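## Task

Read the ticket at the desk's front edge, which names three of the six empty labeled shelf spots. Move one yellow sponge from the desk onto each of those three spots, centred over its label, with no part reaching more than halfway toward a neighbouring label. Nothing new may end up on the floor, the robot must not topple or finish leaning, and each sponge must stay put by itself without the robot holding it.

## Robot and tools

ROBOT. A simulated Hello Robot Stretch 3 with one arm. The base has two drive wheels and can only go straight or spin in place; it cannot slide sideways. A lift rides up a mast, and a telescoping arm reaches out to the robot's RIGHT side, ending in a wrist (yaw, pitch, roll) and a two-finger gripper. To move the gripper forward or back, drive the base. The base is 0.33 m long, 0.34 m wide; spins pivot about the wheel midpoint, 0.05 m behind the front edge. Stowed (arm in, wrist folded) the robot sweeps a 0.28 m radius when turning; an unfolded level gripper reaches past that. Base speed is 0.30 m/s and 1.9 rad/s only when lift_m < 0.30, arm_m < 0.03 and wrist_yaw_rad > 2.54; otherwise 0.10 m/s and 0.63 rad/s.

FRAMES. Base frame: origin on the floor between the drive wheels, x forward, y left, z up. hand_pose is reported in it, located where closed fingertips meet. Odometry frame = base frame at scene start; heading is positive leftward, -3.142 to 3.142.

TOOL execute_actions. Argument "actions": an ordered list (empty list just returns the current state and images). Each action is {"robot": ..., "steps": n, "until": ...}. steps is 1 to 450 control steps at 30 per second (default 1); {"steps": n} alone waits. "robot" is one command, a list (queue) of up to 8 commands run one after another, or {"stop": true}, which brakes everything and clears the queue. A command may contain:
- "base": exactly one key. {"translate_m": d} is an offset in metres from where the base is when that command begins, forward positive, |d| at most 1. {"rotate_rad": d} is a turn in place by d radians, left (counter-clockwise seen from above) positive, |d| at most 3.2.
- "joints": absolute targets by name; unnamed joints keep their targets. lift_m 0 to 1.1 (arm height, m); arm_m 0 to 0.52 (extension, m); wrist_yaw_rad -1.345 to 4.42 (0 along the arm, positive toward the front, 3.0 folded over the base); wrist_pitch_rad -1.57 to 0.451 (0 level, negative tips fingers down); wrist_roll_rad -2.911 to 2.911 (0 fingers side by side); gripper_m -0.089 to 0.179 (bigger is wider; real fingertip gap is 0.007 m less near closed, 0.025 m less wide open, zero below 0.007); head_pan_rad -3.953 to 1.73 (0 forward, positive left, -1.57 looks along the arm); head_tilt_rad -1.53 to 0.419 (negative down).
- "contact_limits": {"arm_m": effort percent 1 to 100}, how hard the arm may push before a contact_stop; applies until the next arm_m command.
- in a queue, {"pause_s": s}, up to 15 s.
Motions in one command start together and keep running after the call returns. A new command overrides at once and discards any unfinished older queue. Any out-of-range value rejects the whole call.
"until" ends an action early. {"robot": {"status": "ended"}} fires once nothing is moving and no queue runs. Other fields: x, y, heading, base_status, queue, queue_left, refusals, and for each joint its reading, _goal and _status, written like [">", 0.3] or ["!=", "moving"]. {"any": {"status": "ended"}} fires when the first motion or queue finishes.

TOOL zoom_image: {"camera": one of head_camera, nav_camera, wrist_camera, "region": [x0, y0, x1, y1]} in pixels from the top-left, up to 504 by 504. Use it to read the ticket and labels. head_camera and nav_camera both follow head pan/tilt; wrist_camera is on the gripper.

TOOL finished_scene: {"scene": number}. Ends the current scene irreversibly and reports success; call it only after all motion has stopped and the objects rest unsupported.

RESULTS. Each result is one instant plus an image per camera. base_status shows progress as (moved of goal). joint_goals, joint_status, measured_speeds, motor_effort (percent; bracket = peak since last result; biased and noisy), refusals, queue (idle/running/done/dropped/stopped) and queue_left. Status words: moving, done (within tolerance), off_target (resting short of goal, maybe still pushing), contact_stop (joint stopped and went slack), time_out, stopped, not_commanded, torque_fault (wrist servo off about 10 s; its goals are refused). Lines starting refused:, dropped: or replaced: explain failures, counting from 0. robot.on_its_own reports goals the robot changed itself, slack or off joints, loaded motors, and base tilt. lidar_m: 12 distances in 30-degree sectors counter-clockwise from straight ahead (4th left, 7th behind, 10th right) at 0.17 m height. wrist_depth_mm and head_depth_mm: 7x7 grids of median depth. base_tilt in degrees (forward/right positive, offset by a fixed bias).

GRIPPING. Close below the object's width to grasp; open at least 0.02 above the touch value to let go. Neither the reading nor done proves a hold; check the wrist camera. Over-squeezing lets the stall guard relax the grip.

CAUTIONS. Fold or unfold the wrist only with lift_m 0.32 to 0.95, pitch -0.4 and roll near 0; once folded lift may go down to 0.25. With yaw below -0.4 keep pitch at -0.5 or lower. Pushing on something rigid with the gripper above about 0.45 m, a second push after a contact_stop, or driving while the gripper is snagged or holding something fixed can tip the robot; snagging furniture while driving, especially in reverse, also can. If tilt appears, reverse the last move in small steps, free the gripper, and if still tipped lower lift_m to about 0.2. Avoid dropping, slamming or hard shoving objects, and leave nothing on the floor. A loose object may occasionally be nudged by an outside disturbance, so confirm placements before finishing.

Each tool is called after "Emit:" in YAML: its name, and indented under it one key for each argument.

## Session

Emit:
execute_actions:
  actions: []

Scene clock: 0.00 s.
robot.base_odometry: x=+0.000 y=+0.000 heading=+0.000 (m, m, rad; robot's odometry frame)
robot.turned_by_wheels: +0.000 (rad since the last result)
robot.turned_by_imu: +0.000 (rad since the last result)
robot.base_tilt: forward=-0.4 right=-0.2 (deg)
robot.lidar_m: 2.14 1.74 1.73 1.89 1.55 1.60 2.23 2.02 2.02 2.22 2.58 2.42
robot.head_depth_mm: 2007 2801 2846 2811 2675 2710 2418 / 2017 2999 3052 3047 3027 2985 2453 / 2002 2836 3045 2999 3017 3032 2478 / 2011 2648 2667 2617 2639 2645 2435 / 2023 2332 2381 2351 2326 2342 2318 / 2023 2155 2116 2120 2087 2132 2132 / 1900 1928 1938 1944 1883 1929 1927
robot.base_status: not_commanded
robot.joint_positions: lift_m=+0.373 arm_m=+0.001 wrist_yaw_rad=+3.094 wrist_pitch_rad=-0.497 wrist_roll_rad=+0.014 gripper_m=+0.037 head_pan_rad=-0.020 head_tilt_rad=-0.007
robot.joint_goals: lift_m=+0.373 arm_m=+0.001 wrist_yaw_rad=+3.094 wrist_pitch_rad=-0.497 wrist_roll_rad=+0.014 gripper_m=+0.037 head_pan_rad=-0.020 head_tilt_rad=-0.007
robot.joint_status: lift_m=not_commanded arm_m=not_commanded wrist_yaw_rad=not_commanded wrist_pitch_rad=not_commanded wrist_roll_rad=not_commanded gripper_m=not_commanded head_pan_rad=not_commanded head_tilt_rad=not_commanded
robot.measured_speeds: translate_m=+0.000 rotate_rad=+0.000 lift_m=+0.000 arm_m=+0.000 wrist_yaw_rad=+0.000 wrist_pitch_rad=+0.000 wrist_roll_rad=+0.000 head_pan_rad=+0.000 head_tilt_rad=+0.000
robot: refusals=0 queue=idle queue_left=0
robot.motor_effort: left_wheel=+0 right_wheel=+0 lift_m=+32 arm_m=-1 wrist_yaw_rad=+0 wrist_pitch_rad=+7 wrist_roll_rad=+0 gripper_m=+0 head_pan_rad=+0 head_tilt_rad=+2 (%)
robot.hand_pose: x=-0.0110 y=+0.0672 z=+0.3683 quat_wxyz=(+0.192, +0.694, +0.156, +0.676) (m; robot's base frame)
robot.wrist_depth_mm: - - - - - - - / - - - - - - - / 983 987 - - - - - / 775 770 791 808 813 839 838 / 643 652 - 672 681 680 692 / 554 554 - 562 603 584 600 / 482 505 - - 490 508 506
pictures: head_camera (sideways: a quarter turn clockwise sets it upright), nav_camera (sideways: a quarter turn counterclockwise sets it upright), wrist_camera
Images, in order (width x height): head_camera 896x504, nav_camera 672x504, wrist_camera 644x364.

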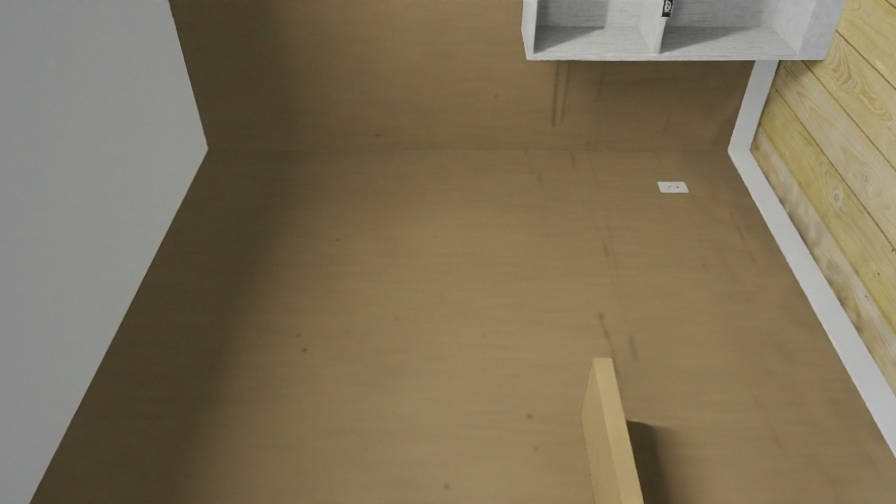

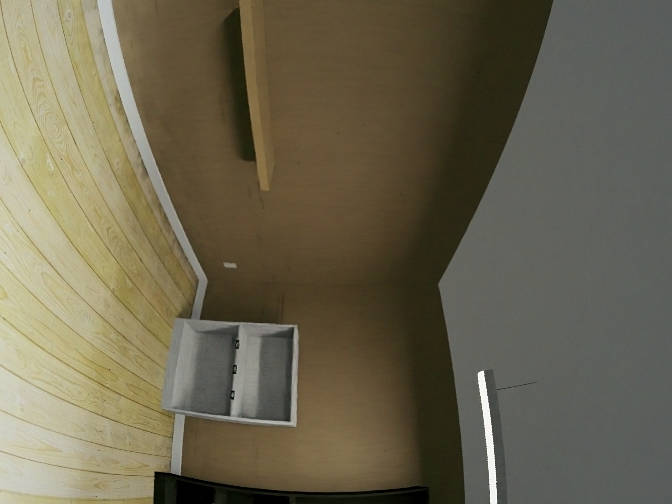

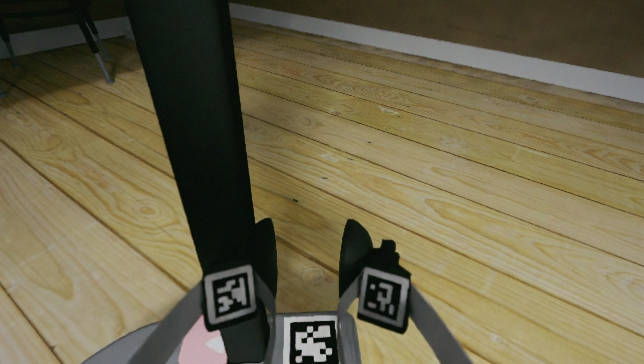

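Emit:
execute_actions:
  actions:
    - {"robot":{"joints":{"head_pan_rad":-0.75,"head_tilt_rad":-0.35}},"steps":100,"until":{"robot":{"status":"ended"}}}

Emit:
execute_actions:
  actions:
    - {"robot":{"joints":{"head_pan_rad":-2.2}},"steps":100,"until":{"robot":{"status":"ended"}}}

Emit:
execute_actions:
  actions:
    - {"robot":{"joints":{"head_pan_rad":-3.8}},"steps":100,"until":{"robot":{"status":"ended"}}}

Scene clock: 7.97 s.
robot.base_odometry: x=+0.000 y=+0.000 heading=+0.000 (m, m, rad; robot's odometry frame)
robot.turned_by_wheels: +0.000 (rad since the last result)
robot.turned_by_imu: +0.001 (rad since the last result)
robot.base_tilt: forward=-0.5 right=-0.3 (deg)
robot.lidar_m: 2.15 1.74 1.72 1.88 1.55 1.60 2.22 2.01 2.01 2.22 2.58 2.41
robot.head_depth_mm: 2337 2481 2639 2731 2655 1951 1549 / 2337 2470 2648 2814 2658 1969 1554 / 2358 2495 2643 2831 2608 1945 1542 / 2406 2524 2668 2865 2667 1945 1540 / 2396 2518 2641 2828 2649 1964 1553 / 2396 2543 2641 2807 2631 1958 1552 / 2392 2539 2637 2785 2658 1975 1558
robot.base_status: not_commanded
robot.joint_positions: lift_m=+0.373 arm_m=+0.001 wrist_yaw_rad=+3.094 wrist_pitch_rad=-0.497 wrist_roll_rad=+0.014 gripper_m=+0.037 head_pan_rad=-0.743 head_tilt_rad=-0.345
robot.joint_goals: lift_m=+0.373 arm_m=+0.001 wrist_yaw_rad=+3.094 wrist_pitch_rad=-0.497 wrist_roll_rad=+0.014 gripper_m=+0.037 head_pan_rad=-0.750 head_tilt_rad=-0.350
robot.joint_status: lift_m=not_commanded arm_m=not_commanded wrist_yaw_rad=not_commanded wrist_pitch_rad=not_commanded wrist_roll_rad=not_commanded gripper_m=not_commanded head_pan_rad=done head_tilt_rad=done
robot.measured_speeds: translate_m=+0.000 rotate_rad=+0.000 lift_m=+0.000 arm_m=+0.000 wrist_yaw_rad=+0.000 wrist_pitch_rad=+0.000 wrist_roll_rad=+0.000 head_pan_rad=+0.000 head_tilt_rad=+0.000
robot: refusals=0 queue=done queue_left=0
robot.motor_effort: left_wheel=+0(0) right_wheel=+0(0) lift_m=+32(32) arm_m=+0(0) wrist_yaw_rad=+1(0) wrist_pitch_rad=+7(7) wrist_roll_rad=+0(0) gripper_m=+1(1) head_pan_rad=-5(56) head_tilt_rad=-3(25) (%)
robot.hand_pose: x=-0.0110 y=+0.0672 z=+0.3683 quat_wxyz=(+0.192, +0.694, +0.156, +0.676) (m; robot's base frame)
robot.wrist_depth_mm: - - - - - - - / - - - - - - - / 972 966 - - - - - / 776 792 812 802 821 833 854 / 643 654 - 665 670 684 701 / 552 562 - 570 601 579 589 / 485 506 - - 494 509 514
pictures: head_camera (sideways: a quarter turn clockwise sets it upright), nav_camera (sideways: a quarter turn counterclockwise sets it upright), wrist_camera
Images, in order (width x height): head_camera 896x504, nav_camera 672x504, wrist_camera 644x364.

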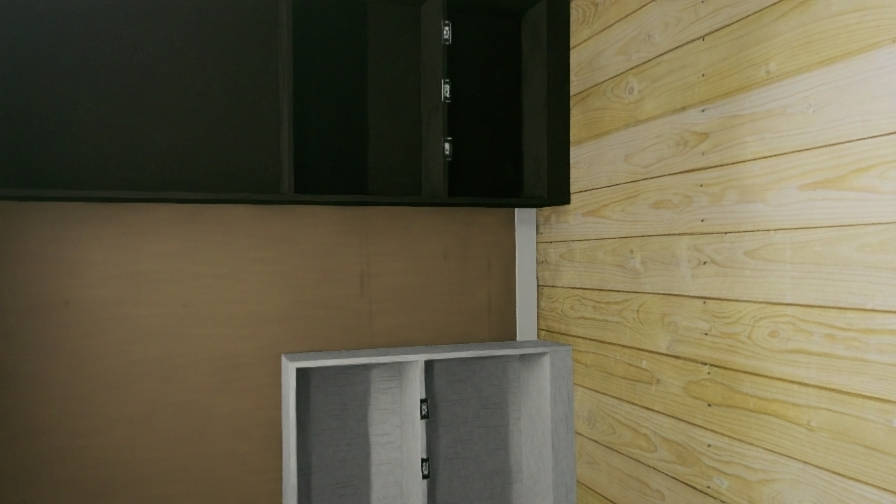

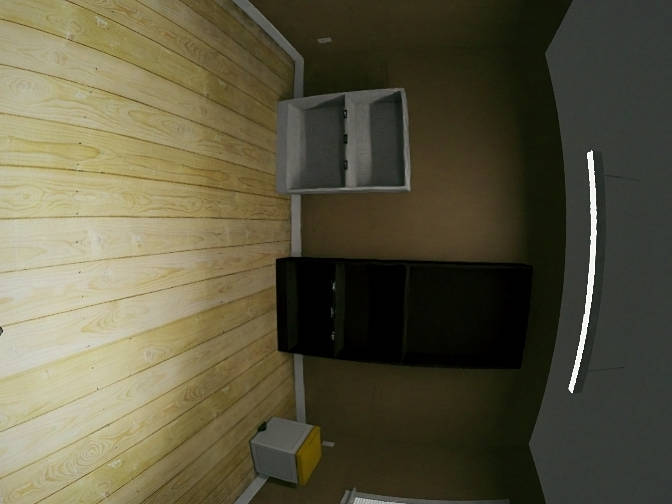

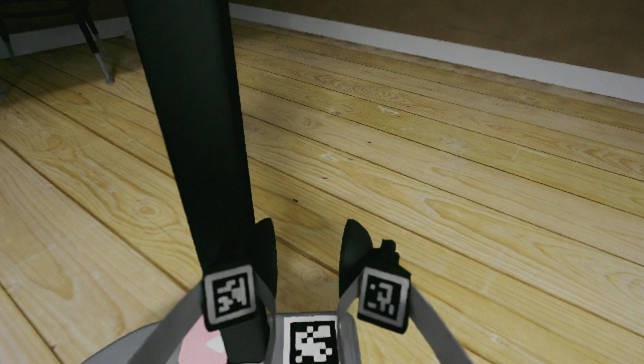

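Scene clock: 9.23 s.
robot.base_odometry: x=+0.000 y=+0.000 heading=+0.000 (m, m, rad; robot's odometry frame)
robot.turned_by_wheels: +0.000 (rad since the last result)
robot.turned_by_imu: +0.000 (rad since the last result)
robot.base_tilt: forward=-0.5 right=-0.3 (deg)
robot.lidar_m: 2.15 1.74 1.73 1.89 1.55 1.60 2.23 2.02 2.01 2.22 2.59 2.41
robot.head_depth_mm: 1727 1819 1916 2029 2191 1957 1548 / 1738 1841 1938 2081 2220 1952 1542 / 1775 1881 1968 2112 2260 1946 1545 / 1795 1900 1992 2139 2289 1942 1566 / 1808 1903 2024 2163 2306 1958 1554 / 1841 1953 2061 2177 2319 1944 1561 / 1862 1964 2082 2219 2371 1974 1567
robot.base_status: not_commanded
robot.joint_positions: lift_m=+0.373 arm_m=+0.001 wrist_yaw_rad=+3.094 wrist_pitch_rad=-0.497 wrist_roll_rad=+0.014 gripper_m=+0.037 head_pan_rad=-2.193 head_tilt_rad=-0.346
robot.joint_goals: lift_m=+0.373 arm_m=+0.001 wrist_yaw_rad=+3.094 wrist_pitch_rad=-0.497 wrist_roll_rad=+0.014 gripper_m=+0.037 head_pan_rad=-2.200 head_tilt_rad=-0.350
robot.joint_status: lift_m=not_commanded arm_m=not_commanded wrist_yaw_rad=not_commanded wrist_pitch_rad=not_commanded wrist_roll_rad=not_commanded gripper_m=not_commanded head_pan_rad=done head_tilt_rad=done
robot.measured_speeds: translate_m=+0.000 rotate_rad=+0.000 lift_m=+0.000 arm_m=+0.000 wrist_yaw_rad=+0.000 wrist_pitch_rad=+0.000 wrist_roll_rad=+0.000 head_pan_rad=+0.000 head_tilt_rad=+0.000
robot: refusals=0 queue=done queue_left=0
robot.motor_effort: left_wheel=+0(1) right_wheel=+0(1) lift_m=+32(32) arm_m=+0(0) wrist_yaw_rad=+0(0) wrist_pitch_rad=+7(7) wrist_roll_rad=+0(0) gripper_m=+1(0) head_pan_rad=-5(59) head_tilt_rad=-2(3) (%)
robot.hand_pose: x=-0.0110 y=+0.0672 z=+0.3683 quat_wxyz=(+0.192, +0.694, +0.156, +0.676) (m; robot's base frame)
robot.wrist_depth_mm: - - - - - - - / - - - - - - - / 970 983 - - - - - / 768 779 787 813 832 826 850 / 646 658 - 671 685 696 700 / 552 559 - 576 595 579 595 / 481 508 - - 492 509 516
pictures: head_camera (sideways: a quarter turn clockwise sets it upright), nav_camera (sideways: a quarter turn counterclockwise sets it upright), wrist_camera
Images, in order (width x height): head_camera 896x504, nav_camera 672x504, wrist_camera 644x364.

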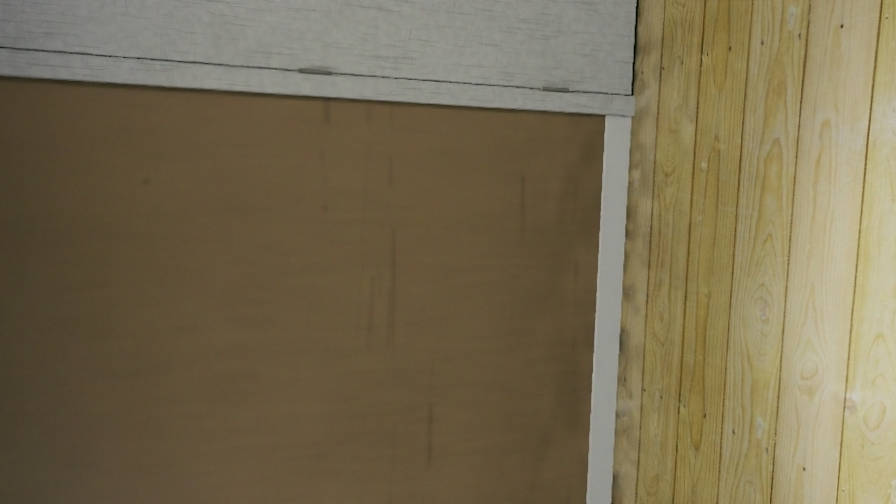

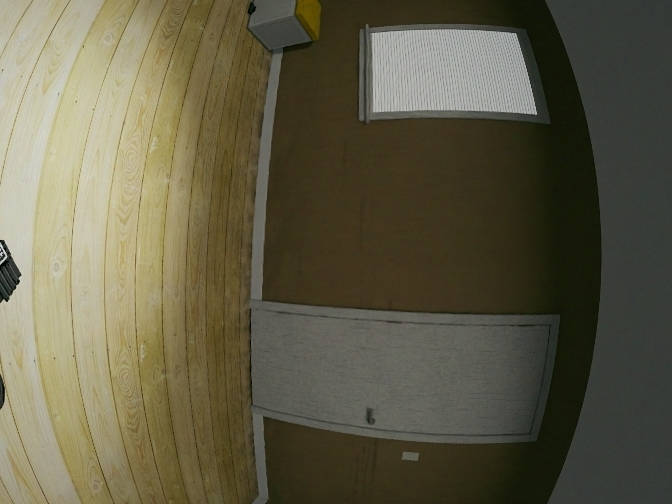

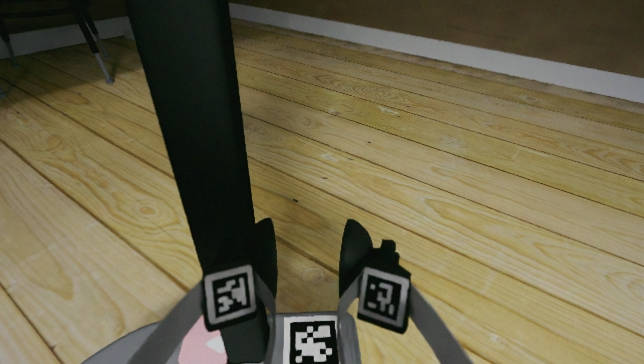

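Scene clock: 10.57 s.
robot.base_odometry: x=+0.000 y=+0.000 heading=+0.000 (m, m, rad; robot's odometry frame)
robot.turned_by_wheels: +0.000 (rad since the last result)
robot.turned_by_imu: +0.000 (rad since the last result)
robot.base_tilt: forward=-0.5 right=-0.4 (deg)
robot.lidar_m: 2.15 1.74 1.73 1.89 1.55 1.60 2.23 2.01 2.02 2.22 2.58 2.42
robot.head_depth_mm: 1756 1862 1969 1798 1606 1927 1554 / 1747 1844 1975 1807 2237 1872 1543 / 1772 1862 2001 1800 2282 1944 1549 / 1788 1885 2020 1800 2312 1957 1562 / 1804 1923 2030 1804 1842 1876 1546 / 1823 1941 2054 2171 2308 1969 1565 / 1835 1934 2067 2195 2334 1963 1564
robot.base_status: not_commanded
robot.joint_positions: lift_m=+0.373 arm_m=+0.001 wrist_yaw_rad=+3.094 wrist_pitch_rad=-0.497 wrist_roll_rad=+0.014 gripper_m=+0.037 head_pan_rad=-3.793 head_tilt_rad=-0.346
robot.joint_goals: lift_m=+0.373 arm_m=+0.001 wrist_yaw_rad=+3.094 wrist_pitch_rad=-0.497 wrist_roll_rad=+0.014 gripper_m=+0.037 head_pan_rad=-3.800 head_tilt_rad=-0.350
robot.joint_status: lift_m=not_commanded arm_m=not_commanded wrist_yaw_rad=not_commanded wrist_pitch_rad=not_commanded wrist_roll_rad=not_commanded gripper_m=not_commanded head_pan_rad=done head_tilt_rad=done
robot.measured_speeds: translate_m=+0.000 rotate_rad=+0.000 lift_m=+0.000 arm_m=+0.000 wrist_yaw_rad=+0.000 wrist_pitch_rad=+0.000 wrist_roll_rad=+0.000 head_pan_rad=+0.000 head_tilt_rad=+0.000
robot: refusals=0 queue=done queue_left=0
robot.motor_effort: left_wheel=+0(0) right_wheel=+0(0) lift_m=+32(32) arm_m=+0(1) wrist_yaw_rad=+0(1) wrist_pitch_rad=+7(7) wrist_roll_rad=+0(0) gripper_m=+0(0) head_pan_rad=-5(61) head_tilt_rad=-2(2) (%)
robot.hand_pose: x=-0.0110 y=+0.0672 z=+0.3683 quat_wxyz=(+0.192, +0.694, +0.156, +0.676) (m; robot's base frame)
robot.wrist_depth_mm: - - - - - - - / - - - - - - - / 962 977 - - - - - / 764 783 793 809 815 826 840 / 645 645 - 659 690 678 693 / 555 560 - 576 601 579 589 / 479 502 - - 489 508 513
pictures: head_camera (sideways: a quarter turn clockwise sets it upright), nav_camera (sideways: a quarter turn counterclockwise sets it upright), wrist_camera
Images, in order (width x height): head_camera 896x504, nav_camera 672x504, wrist_camera 644x364.

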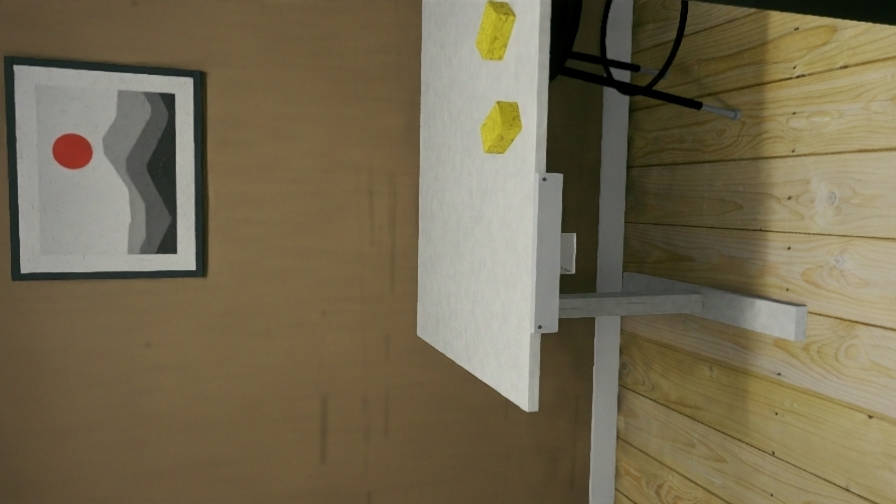

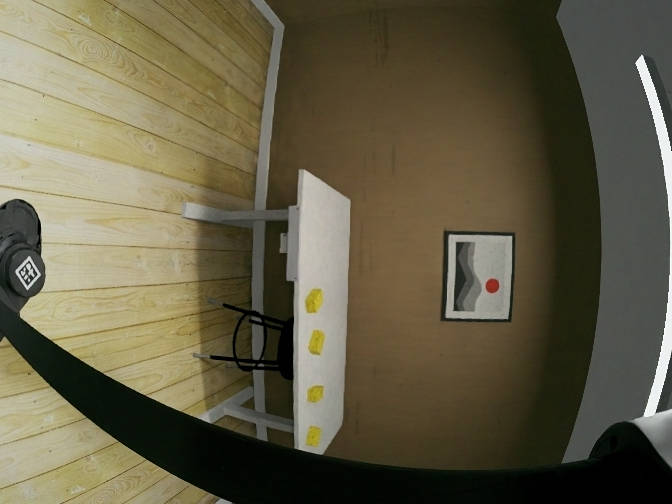

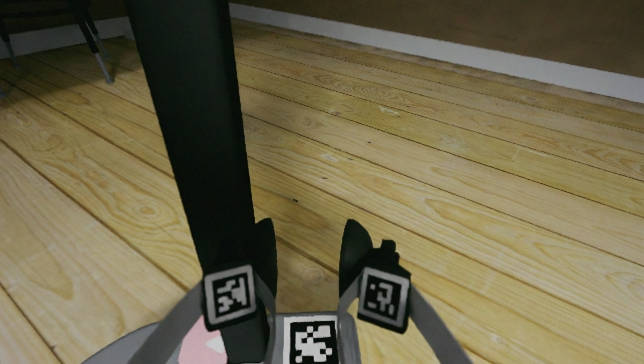

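Emit:
zoom_image:
  camera: "head_camera"
  region: [460,150,660,350]

Region (460, 150, 660, 350) of head_camera's 896x504 image, scaled by 2.520, with more detail than that image has.

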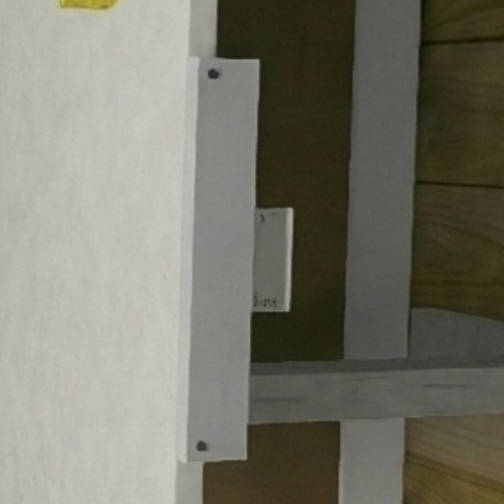

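Emit:
execute_actions:
  actions:
    - {"robot":[{"joints":{"lift_m":0.285,"wrist_pitch_rad":-0.4,"head_pan_rad":-1.57,"head_tilt_rad":-0.75}},{"base":{"rotate_rad":-0.62}},{"base":{"translate_m":-0.6}},{"base":{"rotate_rad":-1.69}},{"joints":{"lift_m":0.5}},{"joints":{"lift_m":0.58,"wrist_yaw_rad":0,"gripper_m":0.15}},{"joints":{"wrist_pitch_rad":0}}],"steps":450,"until":{"robot":{"status":"ended"}}}
    - {"steps":300,"until":{"robot":{"status":"ended"}}}

Scene clock: 58.87 s.
robot.base_odometry: x=-0.488 y=+0.349 heading=-2.310 (m, m, rad; robot's odometry frame)
robot.turned_by_wheels: -2.310 (rad since the last result)
robot.turned_by_imu: -2.285 (rad since the last result)
robot.base_tilt: forward=-0.5 right=-0.4 (deg)
robot.lidar_m: 1.98 2.05 2.69 3.00 2.65 1.86 1.76 1.80 0.97 0.97 1.01 1.94
robot.head_depth_mm: 1272 1378 1061 896 1601 1372 1189 / 1270 1377 1068 864 1578 1366 1202 / 1265 1369 1073 880 1614 1363 - / 1259 1365 1080 855 1611 1376 1206 / 1268 1374 1085 857 1537 1379 1197 / 1259 1361 1093 860 1580 1373 1204 / 1259 1389 1102 889 1634 1386 1209
robot.base_status: done (rotate_rad -1.6899 of -1.6900)
robot.joint_positions: lift_m=+0.580 arm_m=+0.001 wrist_yaw_rad=+0.003 wrist_pitch_rad=-0.025 wrist_roll_rad=+0.014 gripper_m=+0.150 head_pan_rad=-1.577 head_tilt_rad=-0.741
robot.joint_goals: lift_m=+0.580 arm_m=+0.001 wrist_yaw_rad=+0.000 wrist_pitch_rad=+0.000 wrist_roll_rad=+0.014 gripper_m=+0.150 head_pan_rad=-1.570 head_tilt_rad=-0.750
robot.joint_status: lift_m=done arm_m=not_commanded wrist_yaw_rad=done wrist_pitch_rad=done wrist_roll_rad=not_commanded gripper_m=done head_pan_rad=done head_tilt_rad=done
robot.measured_speeds: translate_m=+0.000 rotate_rad=+0.000 lift_m=+0.000 arm_m=+0.000 wrist_yaw_rad=+0.000 wrist_pitch_rad=+0.000 wrist_roll_rad=+0.000 head_pan_rad=+0.000 head_tilt_rad=+0.000
robot: refusals=0 queue=done queue_left=0
robot.motor_effort: left_wheel=+1(7) right_wheel=-1(5) lift_m=+35(38) arm_m=+0(0) wrist_yaw_rad=-3(3) wrist_pitch_rad=+13(14) wrist_roll_rad=+0(0) gripper_m=-2(83) head_pan_rad=+5(60) head_tilt_rad=-4(30) (%)
robot.hand_pose: x=-0.0206 y=-0.4019 z=+0.6880 quat_wxyz=(+0.702, +0.010, -0.712, -0.008) (m; robot's base frame)
robot.wrist_depth_mm: - - - - - - - / - - - - - - - / - - - - 482 560 - / - 361 374 385 - 859 - / - - - - - 669 - / - 753 - - - - - / - - - - - - 941
pictures: head_camera (sideways: a quarter turn clockwise sets it upright), nav_camera (sideways: a quarter turn counterclockwise sets it upright), wrist_camera
Images, in order (width x height): head_camera 896x504, nav_camera 672x504, wrist_camera 644x364.

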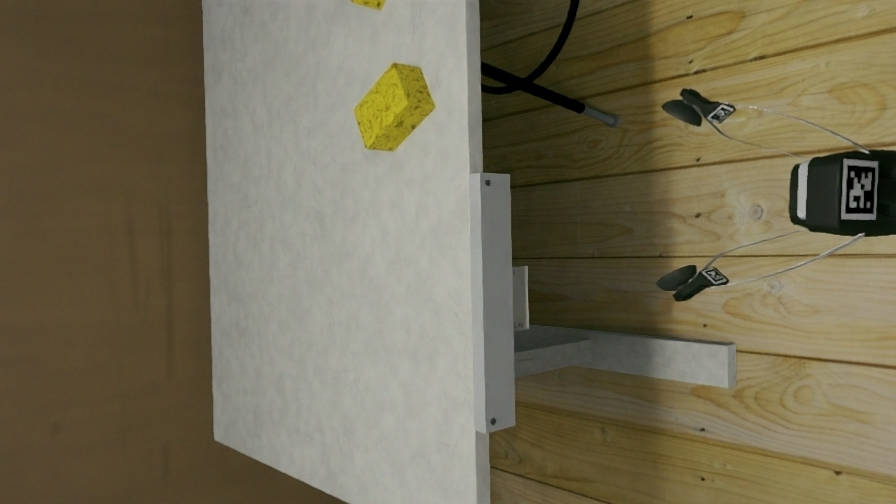

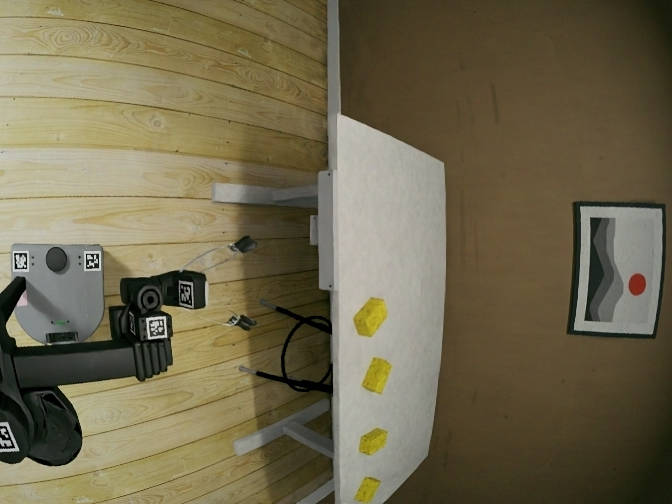

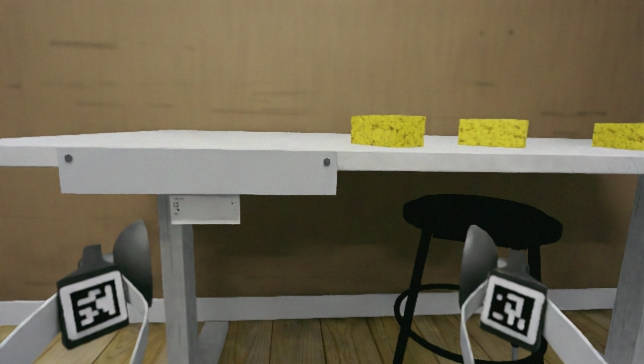

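Emit:
zoom_image:
  camera: "wrist_camera"
  region: [160,180,250,240]

Region (160, 180, 250, 240) of wrist_camera's 644x364 image, scaled by 5.600.

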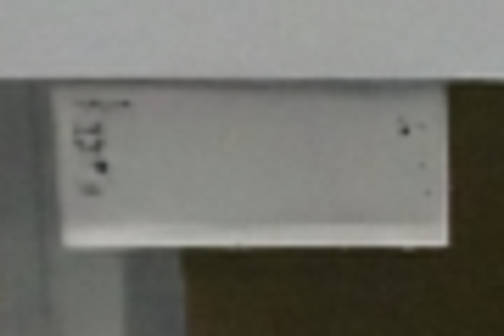

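Emit:
execute_actions:
  actions:
    - {"robot":[{"base":{"translate_m":0.14},"joints":{"lift_m":0.485,"arm_m":0.1,"gripper_m":0.17}},{"joints":{"arm_m":0.24},"contact_limits":{"arm_m":25}}],"steps":450,"until":{"robot":{"status":"ended"}}}

Scene clock: 73.93 s.
robot.base_odometry: x=-0.583 y=+0.245 heading=-2.310 (m, m, rad; robot's odometry frame)
robot.turned_by_wheels: +0.000 (rad since the last result)
robot.turned_by_imu: +0.002 (rad since the last result)
robot.base_tilt: forward=-0.5 right=-0.3 (deg)
robot.lidar_m: 1.83 1.87 2.50 3.01 2.86 2.00 1.90 1.49 1.01 0.97 1.46 1.93
robot.head_depth_mm: 1262 1363 1068 873 1565 1366 1194 / 1257 1358 1071 846 1596 1450 1195 / 1252 1369 1073 853 1597 - 1198 / 1259 1364 1080 858 1570 1356 1196 / 1251 1361 1081 881 1584 1378 1202 / 1254 1414 1185 891 1627 1382 1210 / 1253 1404 1602 1821 1614 1381 1210
robot.base_status: done (translate_m +0.1400 of +0.1400)
robot.joint_positions: lift_m=+0.485 arm_m=+0.240 wrist_yaw_rad=+0.002 wrist_pitch_rad=-0.024 wrist_roll_rad=+0.014 gripper_m=+0.170 head_pan_rad=-1.577 head_tilt_rad=-0.741
robot.joint_goals: lift_m=+0.485 arm_m=+0.240 wrist_yaw_rad=+0.000 wrist_pitch_rad=+0.000 wrist_roll_rad=+0.014 gripper_m=+0.170 head_pan_rad=-1.570 head_tilt_rad=-0.750
robot.joint_status: lift_m=done arm_m=done wrist_yaw_rad=done wrist_pitch_rad=done wrist_roll_rad=not_commanded gripper_m=done head_pan_rad=done head_tilt_rad=done
robot.measured_speeds: translate_m=+0.000 rotate_rad=+0.000 lift_m=+0.000 arm_m=+0.000 wrist_yaw_rad=+0.000 wrist_pitch_rad=+0.000 wrist_roll_rad=+0.000 head_pan_rad=+0.000 head_tilt_rad=+0.000
robot: refusals=0 queue=done queue_left=0
robot.motor_effort: left_wheel=+1(5) right_wheel=-1(2) lift_m=+28(35) arm_m=+3(3) wrist_yaw_rad=-2(4) wrist_pitch_rad=+12(13) wrist_roll_rad=+0(0) gripper_m=-1(76) head_pan_rad=+4(5) head_tilt_rad=-4(4) (%)
robot.contact_limits: arm_m 25 (drawing in: default 18, maximum 29; extending or still: default 24, maximum 39)
robot.hand_pose: x=-0.0209 y=-0.6402 z=+0.5936 quat_wxyz=(+0.702, +0.009, -0.712, -0.008) (m; robot's base frame)
robot.wrist_depth_mm: 117 119 121 124 126 130 132 / 860 122 125 128 130 133 136 / 850 873 467 139 142 940 497 / 892 903 918 930 957 - 625 / 921 925 946 972 - - 512 / - 980 996 - - - - / 904 970 892 - - 917 -
pictures: head_camera (sideways: a quarter turn clockwise sets it upright), nav_camera (sideways: a quarter turn counterclockwise sets it upright), wrist_camera
Images, in order (width x height): head_camera 896x504, nav_camera 672x504, wrist_camera 644x364.

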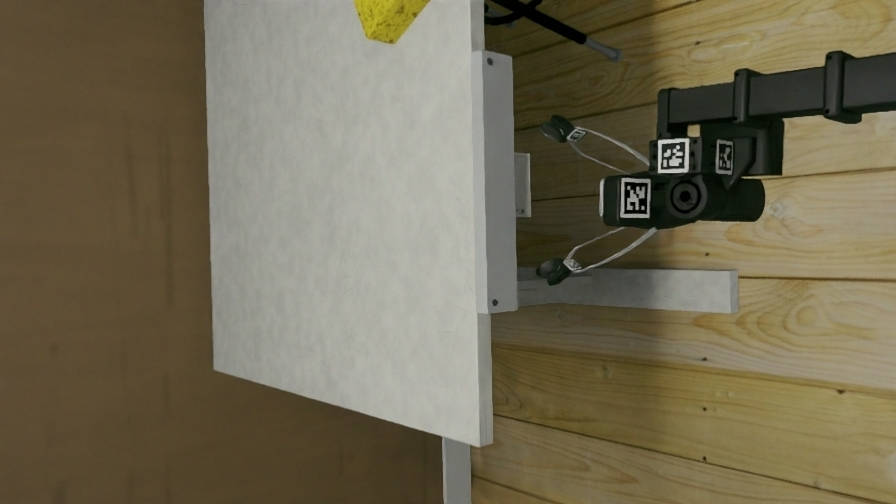

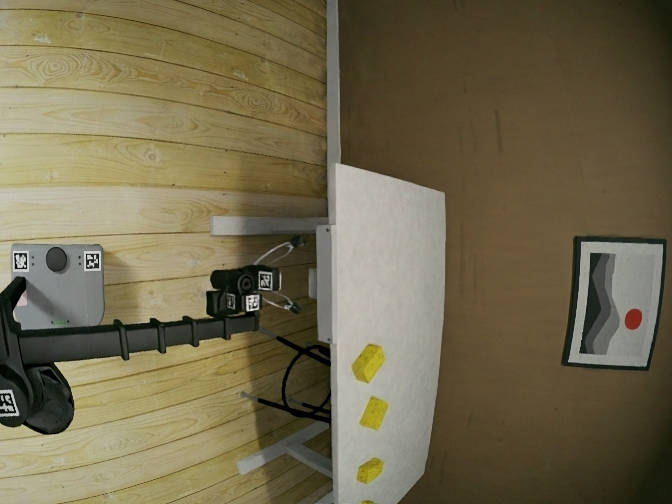

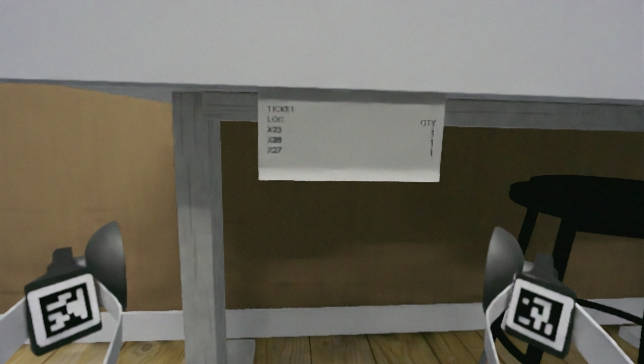

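Emit:
execute_actions:
  actions:
    - {"robot":{"joints":{"arm_m":0.305}},"steps":450,"until":{"robot":{"status":"ended"}}}

Scene clock: 80.20 s.
robot.base_odometry: x=-0.583 y=+0.245 heading=-2.310 (m, m, rad; robot's odometry frame)
robot.turned_by_wheels: +0.000 (rad since the last result)
robot.turned_by_imu: +0.001 (rad since the last result)
robot.base_tilt: forward=-0.5 right=-0.3 (deg)
robot.lidar_m: 1.84 1.87 2.50 3.00 2.87 2.00 1.90 1.49 1.02 0.98 1.47 1.93
robot.head_depth_mm: 1249 1370 1065 871 1547 1370 1191 / 1259 1368 1066 847 1606 - 1182 / 1261 1363 1073 849 1641 1314 1205 / 1256 1364 1074 856 1564 1377 1205 / 1249 1357 1083 883 1577 1369 1202 / 1260 1402 1174 890 1616 1387 1200 / 1249 1402 1605 1832 1637 1388 1207
robot.base_status: done (translate_m +0.1400 of +0.1400)
robot.joint_positions: lift_m=+0.485 arm_m=+0.305 wrist_yaw_rad=+0.002 wrist_pitch_rad=-0.024 wrist_roll_rad=+0.014 gripper_m=+0.170 head_pan_rad=-1.577 head_tilt_rad=-0.741
robot.joint_goals: lift_m=+0.485 arm_m=+0.305 wrist_yaw_rad=+0.000 wrist_pitch_rad=+0.000 wrist_roll_rad=+0.014 gripper_m=+0.170 head_pan_rad=-1.570 head_tilt_rad=-0.750
robot.joint_status: lift_m=done arm_m=done wrist_yaw_rad=done wrist_pitch_rad=done wrist_roll_rad=not_commanded gripper_m=done head_pan_rad=done head_tilt_rad=done
robot.measured_speeds: translate_m=+0.000 rotate_rad=+0.000 lift_m=+0.000 arm_m=+0.000 wrist_yaw_rad=+0.000 wrist_pitch_rad=+0.000 wrist_roll_rad=+0.000 head_pan_rad=+0.000 head_tilt_rad=+0.000
robot: refusals=0 queue=done queue_left=0
robot.motor_effort: left_wheel=+1(1) right_wheel=-1(1) lift_m=+28(29) arm_m=+3(3) wrist_yaw_rad=-3(2) wrist_pitch_rad=+12(12) wrist_roll_rad=+0(0) gripper_m=-1(1) head_pan_rad=+4(4) head_tilt_rad=-4(4) (%)
robot.hand_pose: x=-0.0209 y=-0.7052 z=+0.5936 quat_wxyz=(+0.702, +0.009, -0.712, -0.008) (m; robot's base frame)
robot.wrist_depth_mm: - 60 62 63 64 66 67 / 331 316 72 73 75 76 88 / 801 805 74 75 77 79 555 / 824 856 76 77 79 81 617 / 857 865 457 904 905 581 458 / - 673 938 930 961 - - / 885 924 933 970 970 989 -
pictures: head_camera (sideways: a quarter turn clockwise sets it upright), nav_camera (sideways: a quarter turn counterclockwise sets it upright), wrist_camera
Images, in order (width x height): head_camera 896x504, nav_camera 672x504, wrist_camera 644x364.

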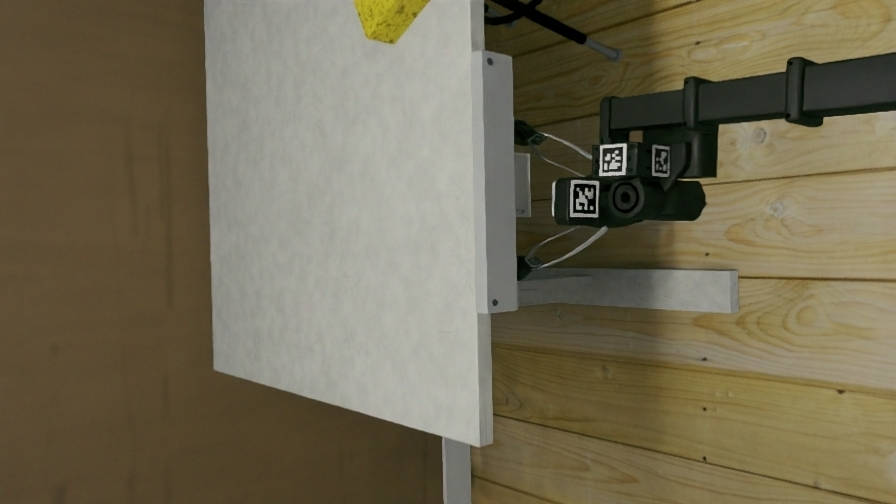

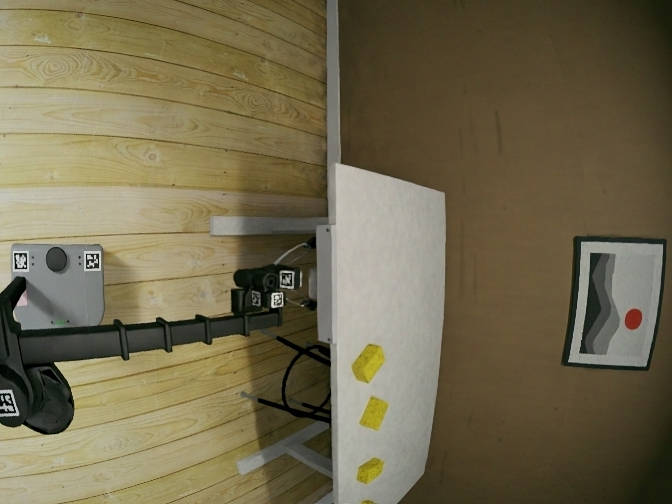

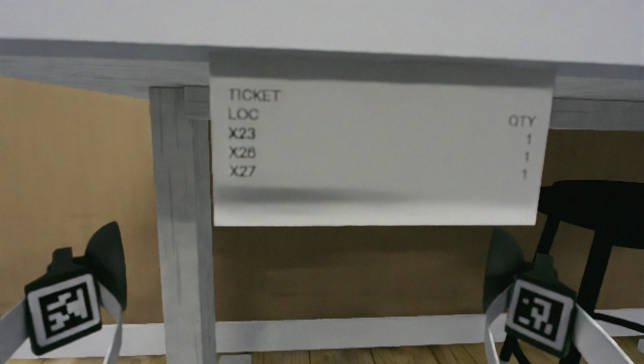

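Emit:
zoom_image:
  camera: "wrist_camera"
  region: [200,80,320,190]

Region (200, 80, 320, 190) of wrist_camera's 644x364 image, scaled by 4.200; it fills the top 462 rows of this view, and the rest is white.

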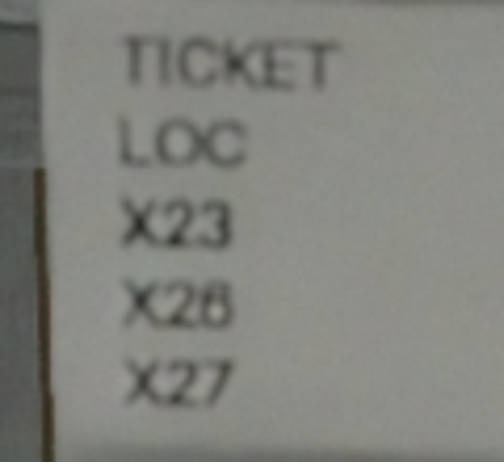

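Emit:
execute_actions:
  actions:
    - {"robot":{"joints":{"arm_m":0.33,"head_pan_rad":1.6,"head_tilt_rad":-0.3}},"steps":450,"until":{"robot":{"status":"ended"}}}

Scene clock: 99.47 s.
robot.base_odometry: x=-0.583 y=+0.245 heading=-2.310 (m, m, rad; robot's odometry frame)
robot.turned_by_wheels: +0.000 (rad since the last result)
robot.turned_by_imu: +0.001 (rad since the last result)
robot.base_tilt: forward=-0.5 right=-0.3 (deg)
robot.lidar_m: 1.84 1.88 2.50 3.01 2.87 2.00 1.90 1.49 1.01 0.98 1.47 1.93
robot.head_depth_mm: 2858 3033 3237 3442 2821 2047 1613 / 2916 3069 3178 3401 2788 2030 1604 / 2927 3088 3248 3392 2816 2056 1600 / 2965 3081 3264 3447 2874 2043 1614 / 2981 3127 3267 3452 2824 2045 1618 / 3008 3120 3243 3414 2830 2066 1614 / 2992 3182 3296 3433 2806 2039 1607
robot.base_status: done (translate_m +0.1400 of +0.1400)
robot.joint_positions: lift_m=+0.485 arm_m=+0.330 wrist_yaw_rad=+0.002 wrist_pitch_rad=-0.024 wrist_roll_rad=+0.014 gripper_m=+0.170 head_pan_rad=+1.593 head_tilt_rad=-0.310
robot.joint_goals: lift_m=+0.485 arm_m=+0.330 wrist_yaw_rad=+0.000 wrist_pitch_rad=+0.000 wrist_roll_rad=+0.014 gripper_m=+0.170 head_pan_rad=+1.600 head_tilt_rad=-0.300
robot.joint_status: lift_m=done arm_m=done wrist_yaw_rad=done wrist_pitch_rad=done wrist_roll_rad=not_commanded gripper_m=done head_pan_rad=done head_tilt_rad=done
robot.measured_speeds: translate_m=+0.000 rotate_rad=+0.000 lift_m=+0.000 arm_m=+0.000 wrist_yaw_rad=+0.000 wrist_pitch_rad=+0.000 wrist_roll_rad=+0.000 head_pan_rad=+0.000 head_tilt_rad=+0.000
robot: refusals=0 queue=done queue_left=0
robot.motor_effort: left_wheel=+1(1) right_wheel=-1(1) lift_m=+28(28) arm_m=+3(3) wrist_yaw_rad=-2(2) wrist_pitch_rad=+12(13) wrist_roll_rad=+0(0) gripper_m=-1(0) head_pan_rad=+5(61) head_tilt_rad=+5(32) (%)
robot.hand_pose: x=-0.0209 y=-0.7302 z=+0.5936 quat_wxyz=(+0.702, +0.009, -0.712, -0.008) (m; robot's base frame)
robot.wrist_depth_mm: - 50 47 48 49 50 50 / 330 258 48 49 50 51 53 / 784 785 49 50 52 53 54 / 817 811 50 52 53 54 56 / 818 404 52 53 55 56 58 / - 418 879 918 950 956 - / 873 883 904 940 943 986 -
pictures: head_camera (sideways: a quarter turn clockwise sets it upright), nav_camera (sideways: a quarter turn counterclockwise sets it upright), wrist_camera
Images, in order (width x height): head_camera 896x504, nav_camera 672x504, wrist_camera 644x364.

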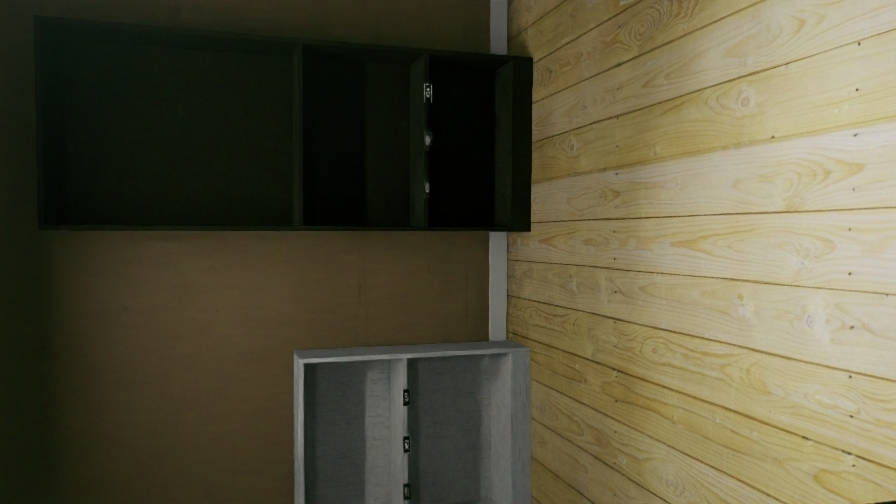

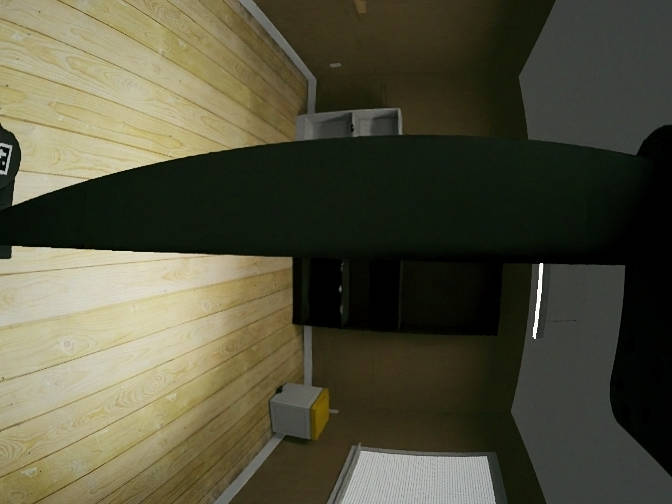

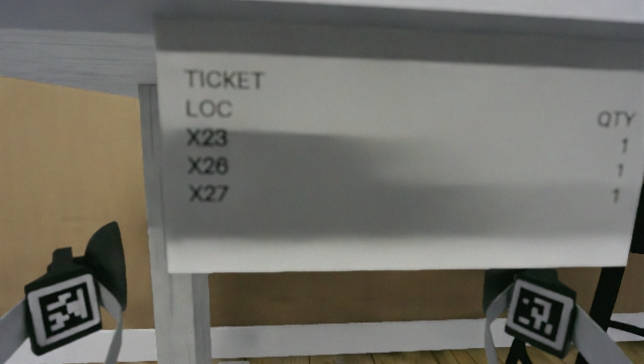

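X23, X26, X27.

Emit:
zoom_image:
  camera: "head_camera"
  region: [370,70,500,200]

Emit:
zoom_image:
  camera: "head_camera"
  region: [350,374,480,504]

Region (370, 70, 500, 200) of head_camera's 896x504 image, scaled by 3.877, with more detail than that image has.

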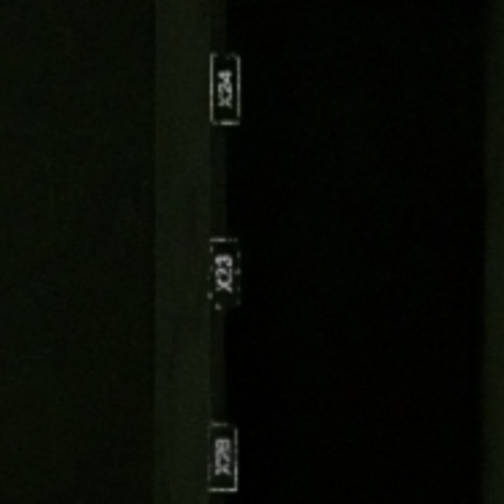

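Region (350, 374, 480, 504) of head_camera's 896x504 image, scaled by 3.877, with more detail than that image has.

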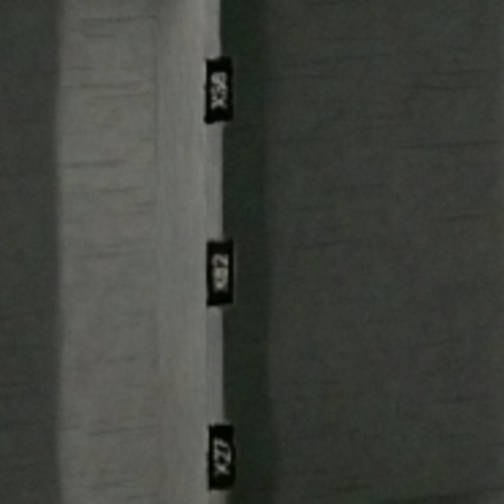

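Emit:
execute_actions:
  actions:
    - {"robot":{"joints":{"arm_m":0.15,"head_pan_rad":-1.4,"head_tilt_rad":-0.7}},"steps":150,"until":{"robot":{"arm_m":["<",0.19]}}}
    - {"robot":{"base":{"translate_m":-0.43},"joints":{"lift_m":0.82,"wrist_yaw_rad":0.7,"wrist_pitch_rad":-0.4}},"steps":200,"until":{"robot":{"lift_m":[">",0.79]}}}
    - {"robot":{"joints":{"arm_m":0.38}},"steps":300,"until":{"robot":{"status":"ended"}}}

Scene clock: 134.13 s.
robot.base_odometry: x=-0.293 y=+0.563 heading=-2.310 (m, m, rad; robot's odometry frame)
robot.turned_by_wheels: +0.000 (rad since the last result)
robot.turned_by_imu: +0.001 (rad since the last result)
robot.base_tilt: forward=-0.5 right=-0.3 (deg)
robot.lidar_m: 2.27 2.34 2.98 2.99 2.22 1.55 1.47 1.50 0.86 0.86 1.12 1.96
robot.head_depth_mm: 1225 1364 1273 848 1638 1381 1223 / 1244 1382 1223 836 1630 1407 1219 / 1262 1407 1206 885 1681 1413 1224 / 1287 1434 1187 881 1681 1417 1232 / 1308 1444 1190 918 1643 1427 1235 / 1327 1458 1199 918 1577 1419 1232 / 1347 1510 1206 920 1700 1421 1232
robot.base_status: done (translate_m -0.4300 of -0.4300)
robot.joint_positions: lift_m=+0.820 arm_m=+0.380 wrist_yaw_rad=+0.698 wrist_pitch_rad=-0.415 wrist_roll_rad=+0.014 gripper_m=+0.170 head_pan_rad=-1.393 head_tilt_rad=-0.691
robot.joint_goals: lift_m=+0.820 arm_m=+0.380 wrist_yaw_rad=+0.700 wrist_pitch_rad=-0.400 wrist_roll_rad=+0.014 gripper_m=+0.170 head_pan_rad=-1.400 head_tilt_rad=-0.700
robot.joint_status: lift_m=done arm_m=done wrist_yaw_rad=done wrist_pitch_rad=done wrist_roll_rad=not_commanded gripper_m=done head_pan_rad=done head_tilt_rad=done
robot.measured_speeds: translate_m=+0.000 rotate_rad=+0.000 lift_m=+0.000 arm_m=+0.000 wrist_yaw_rad=+0.000 wrist_pitch_rad=+0.000 wrist_roll_rad=+0.000 head_pan_rad=+0.000 head_tilt_rad=+0.000
robot: refusals=0 queue=done queue_left=0
robot.motor_effort: left_wheel=+1(1) right_wheel=-1(4) lift_m=+35(36) arm_m=+3(4) wrist_yaw_rad=+3(6) wrist_pitch_rad=+8(12) wrist_roll_rad=+0(0) gripper_m=-1(2) head_pan_rad=-5(59) head_tilt_rad=-4(31) (%)
robot.hand_pose: x=+0.1229 y=-0.6970 z=+0.8333 quat_wxyz=(+0.696, +0.374, -0.605, +0.097) (m; robot's base frame)
robot.wrist_depth_mm: - - - 915 803 689 609 / - - - 855 795 734 636 / 569 540 552 564 585 584 597 / 404 410 417 421 431 439 446 / 341 332 335 285 345 364 354 / - 279 278 228 285 289 292 / 927 249 241 234 245 241 207
pictures: head_camera (sideways: a quarter turn clockwise sets it upright), nav_camera (sideways: a quarter turn counterclockwise sets it upright), wrist_camera
Images, in order (width x height): head_camera 896x504, nav_camera 672x504, wrist_camera 644x364.

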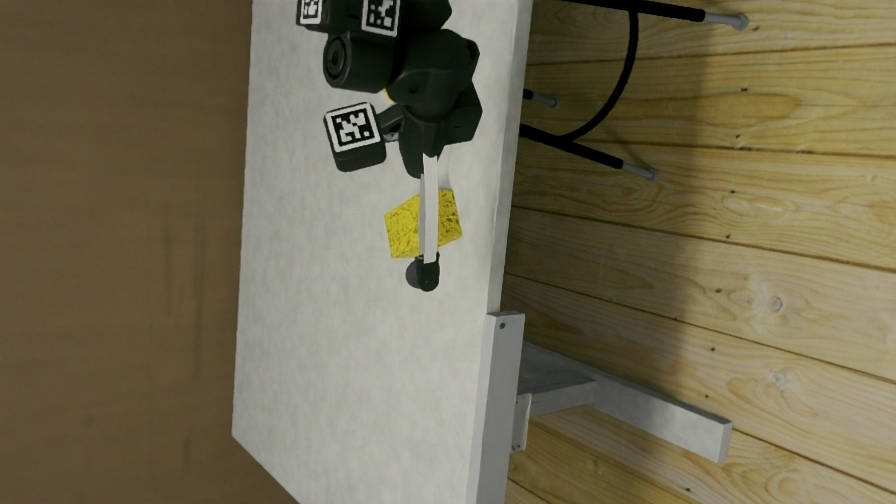

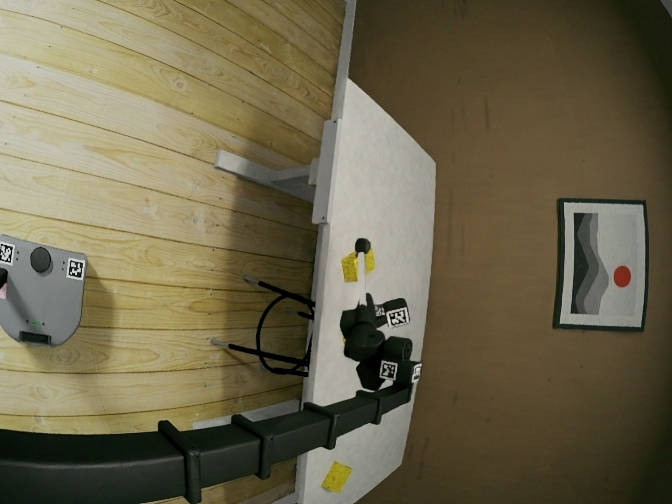

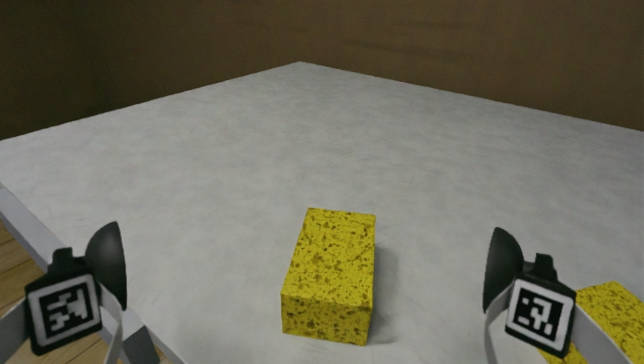

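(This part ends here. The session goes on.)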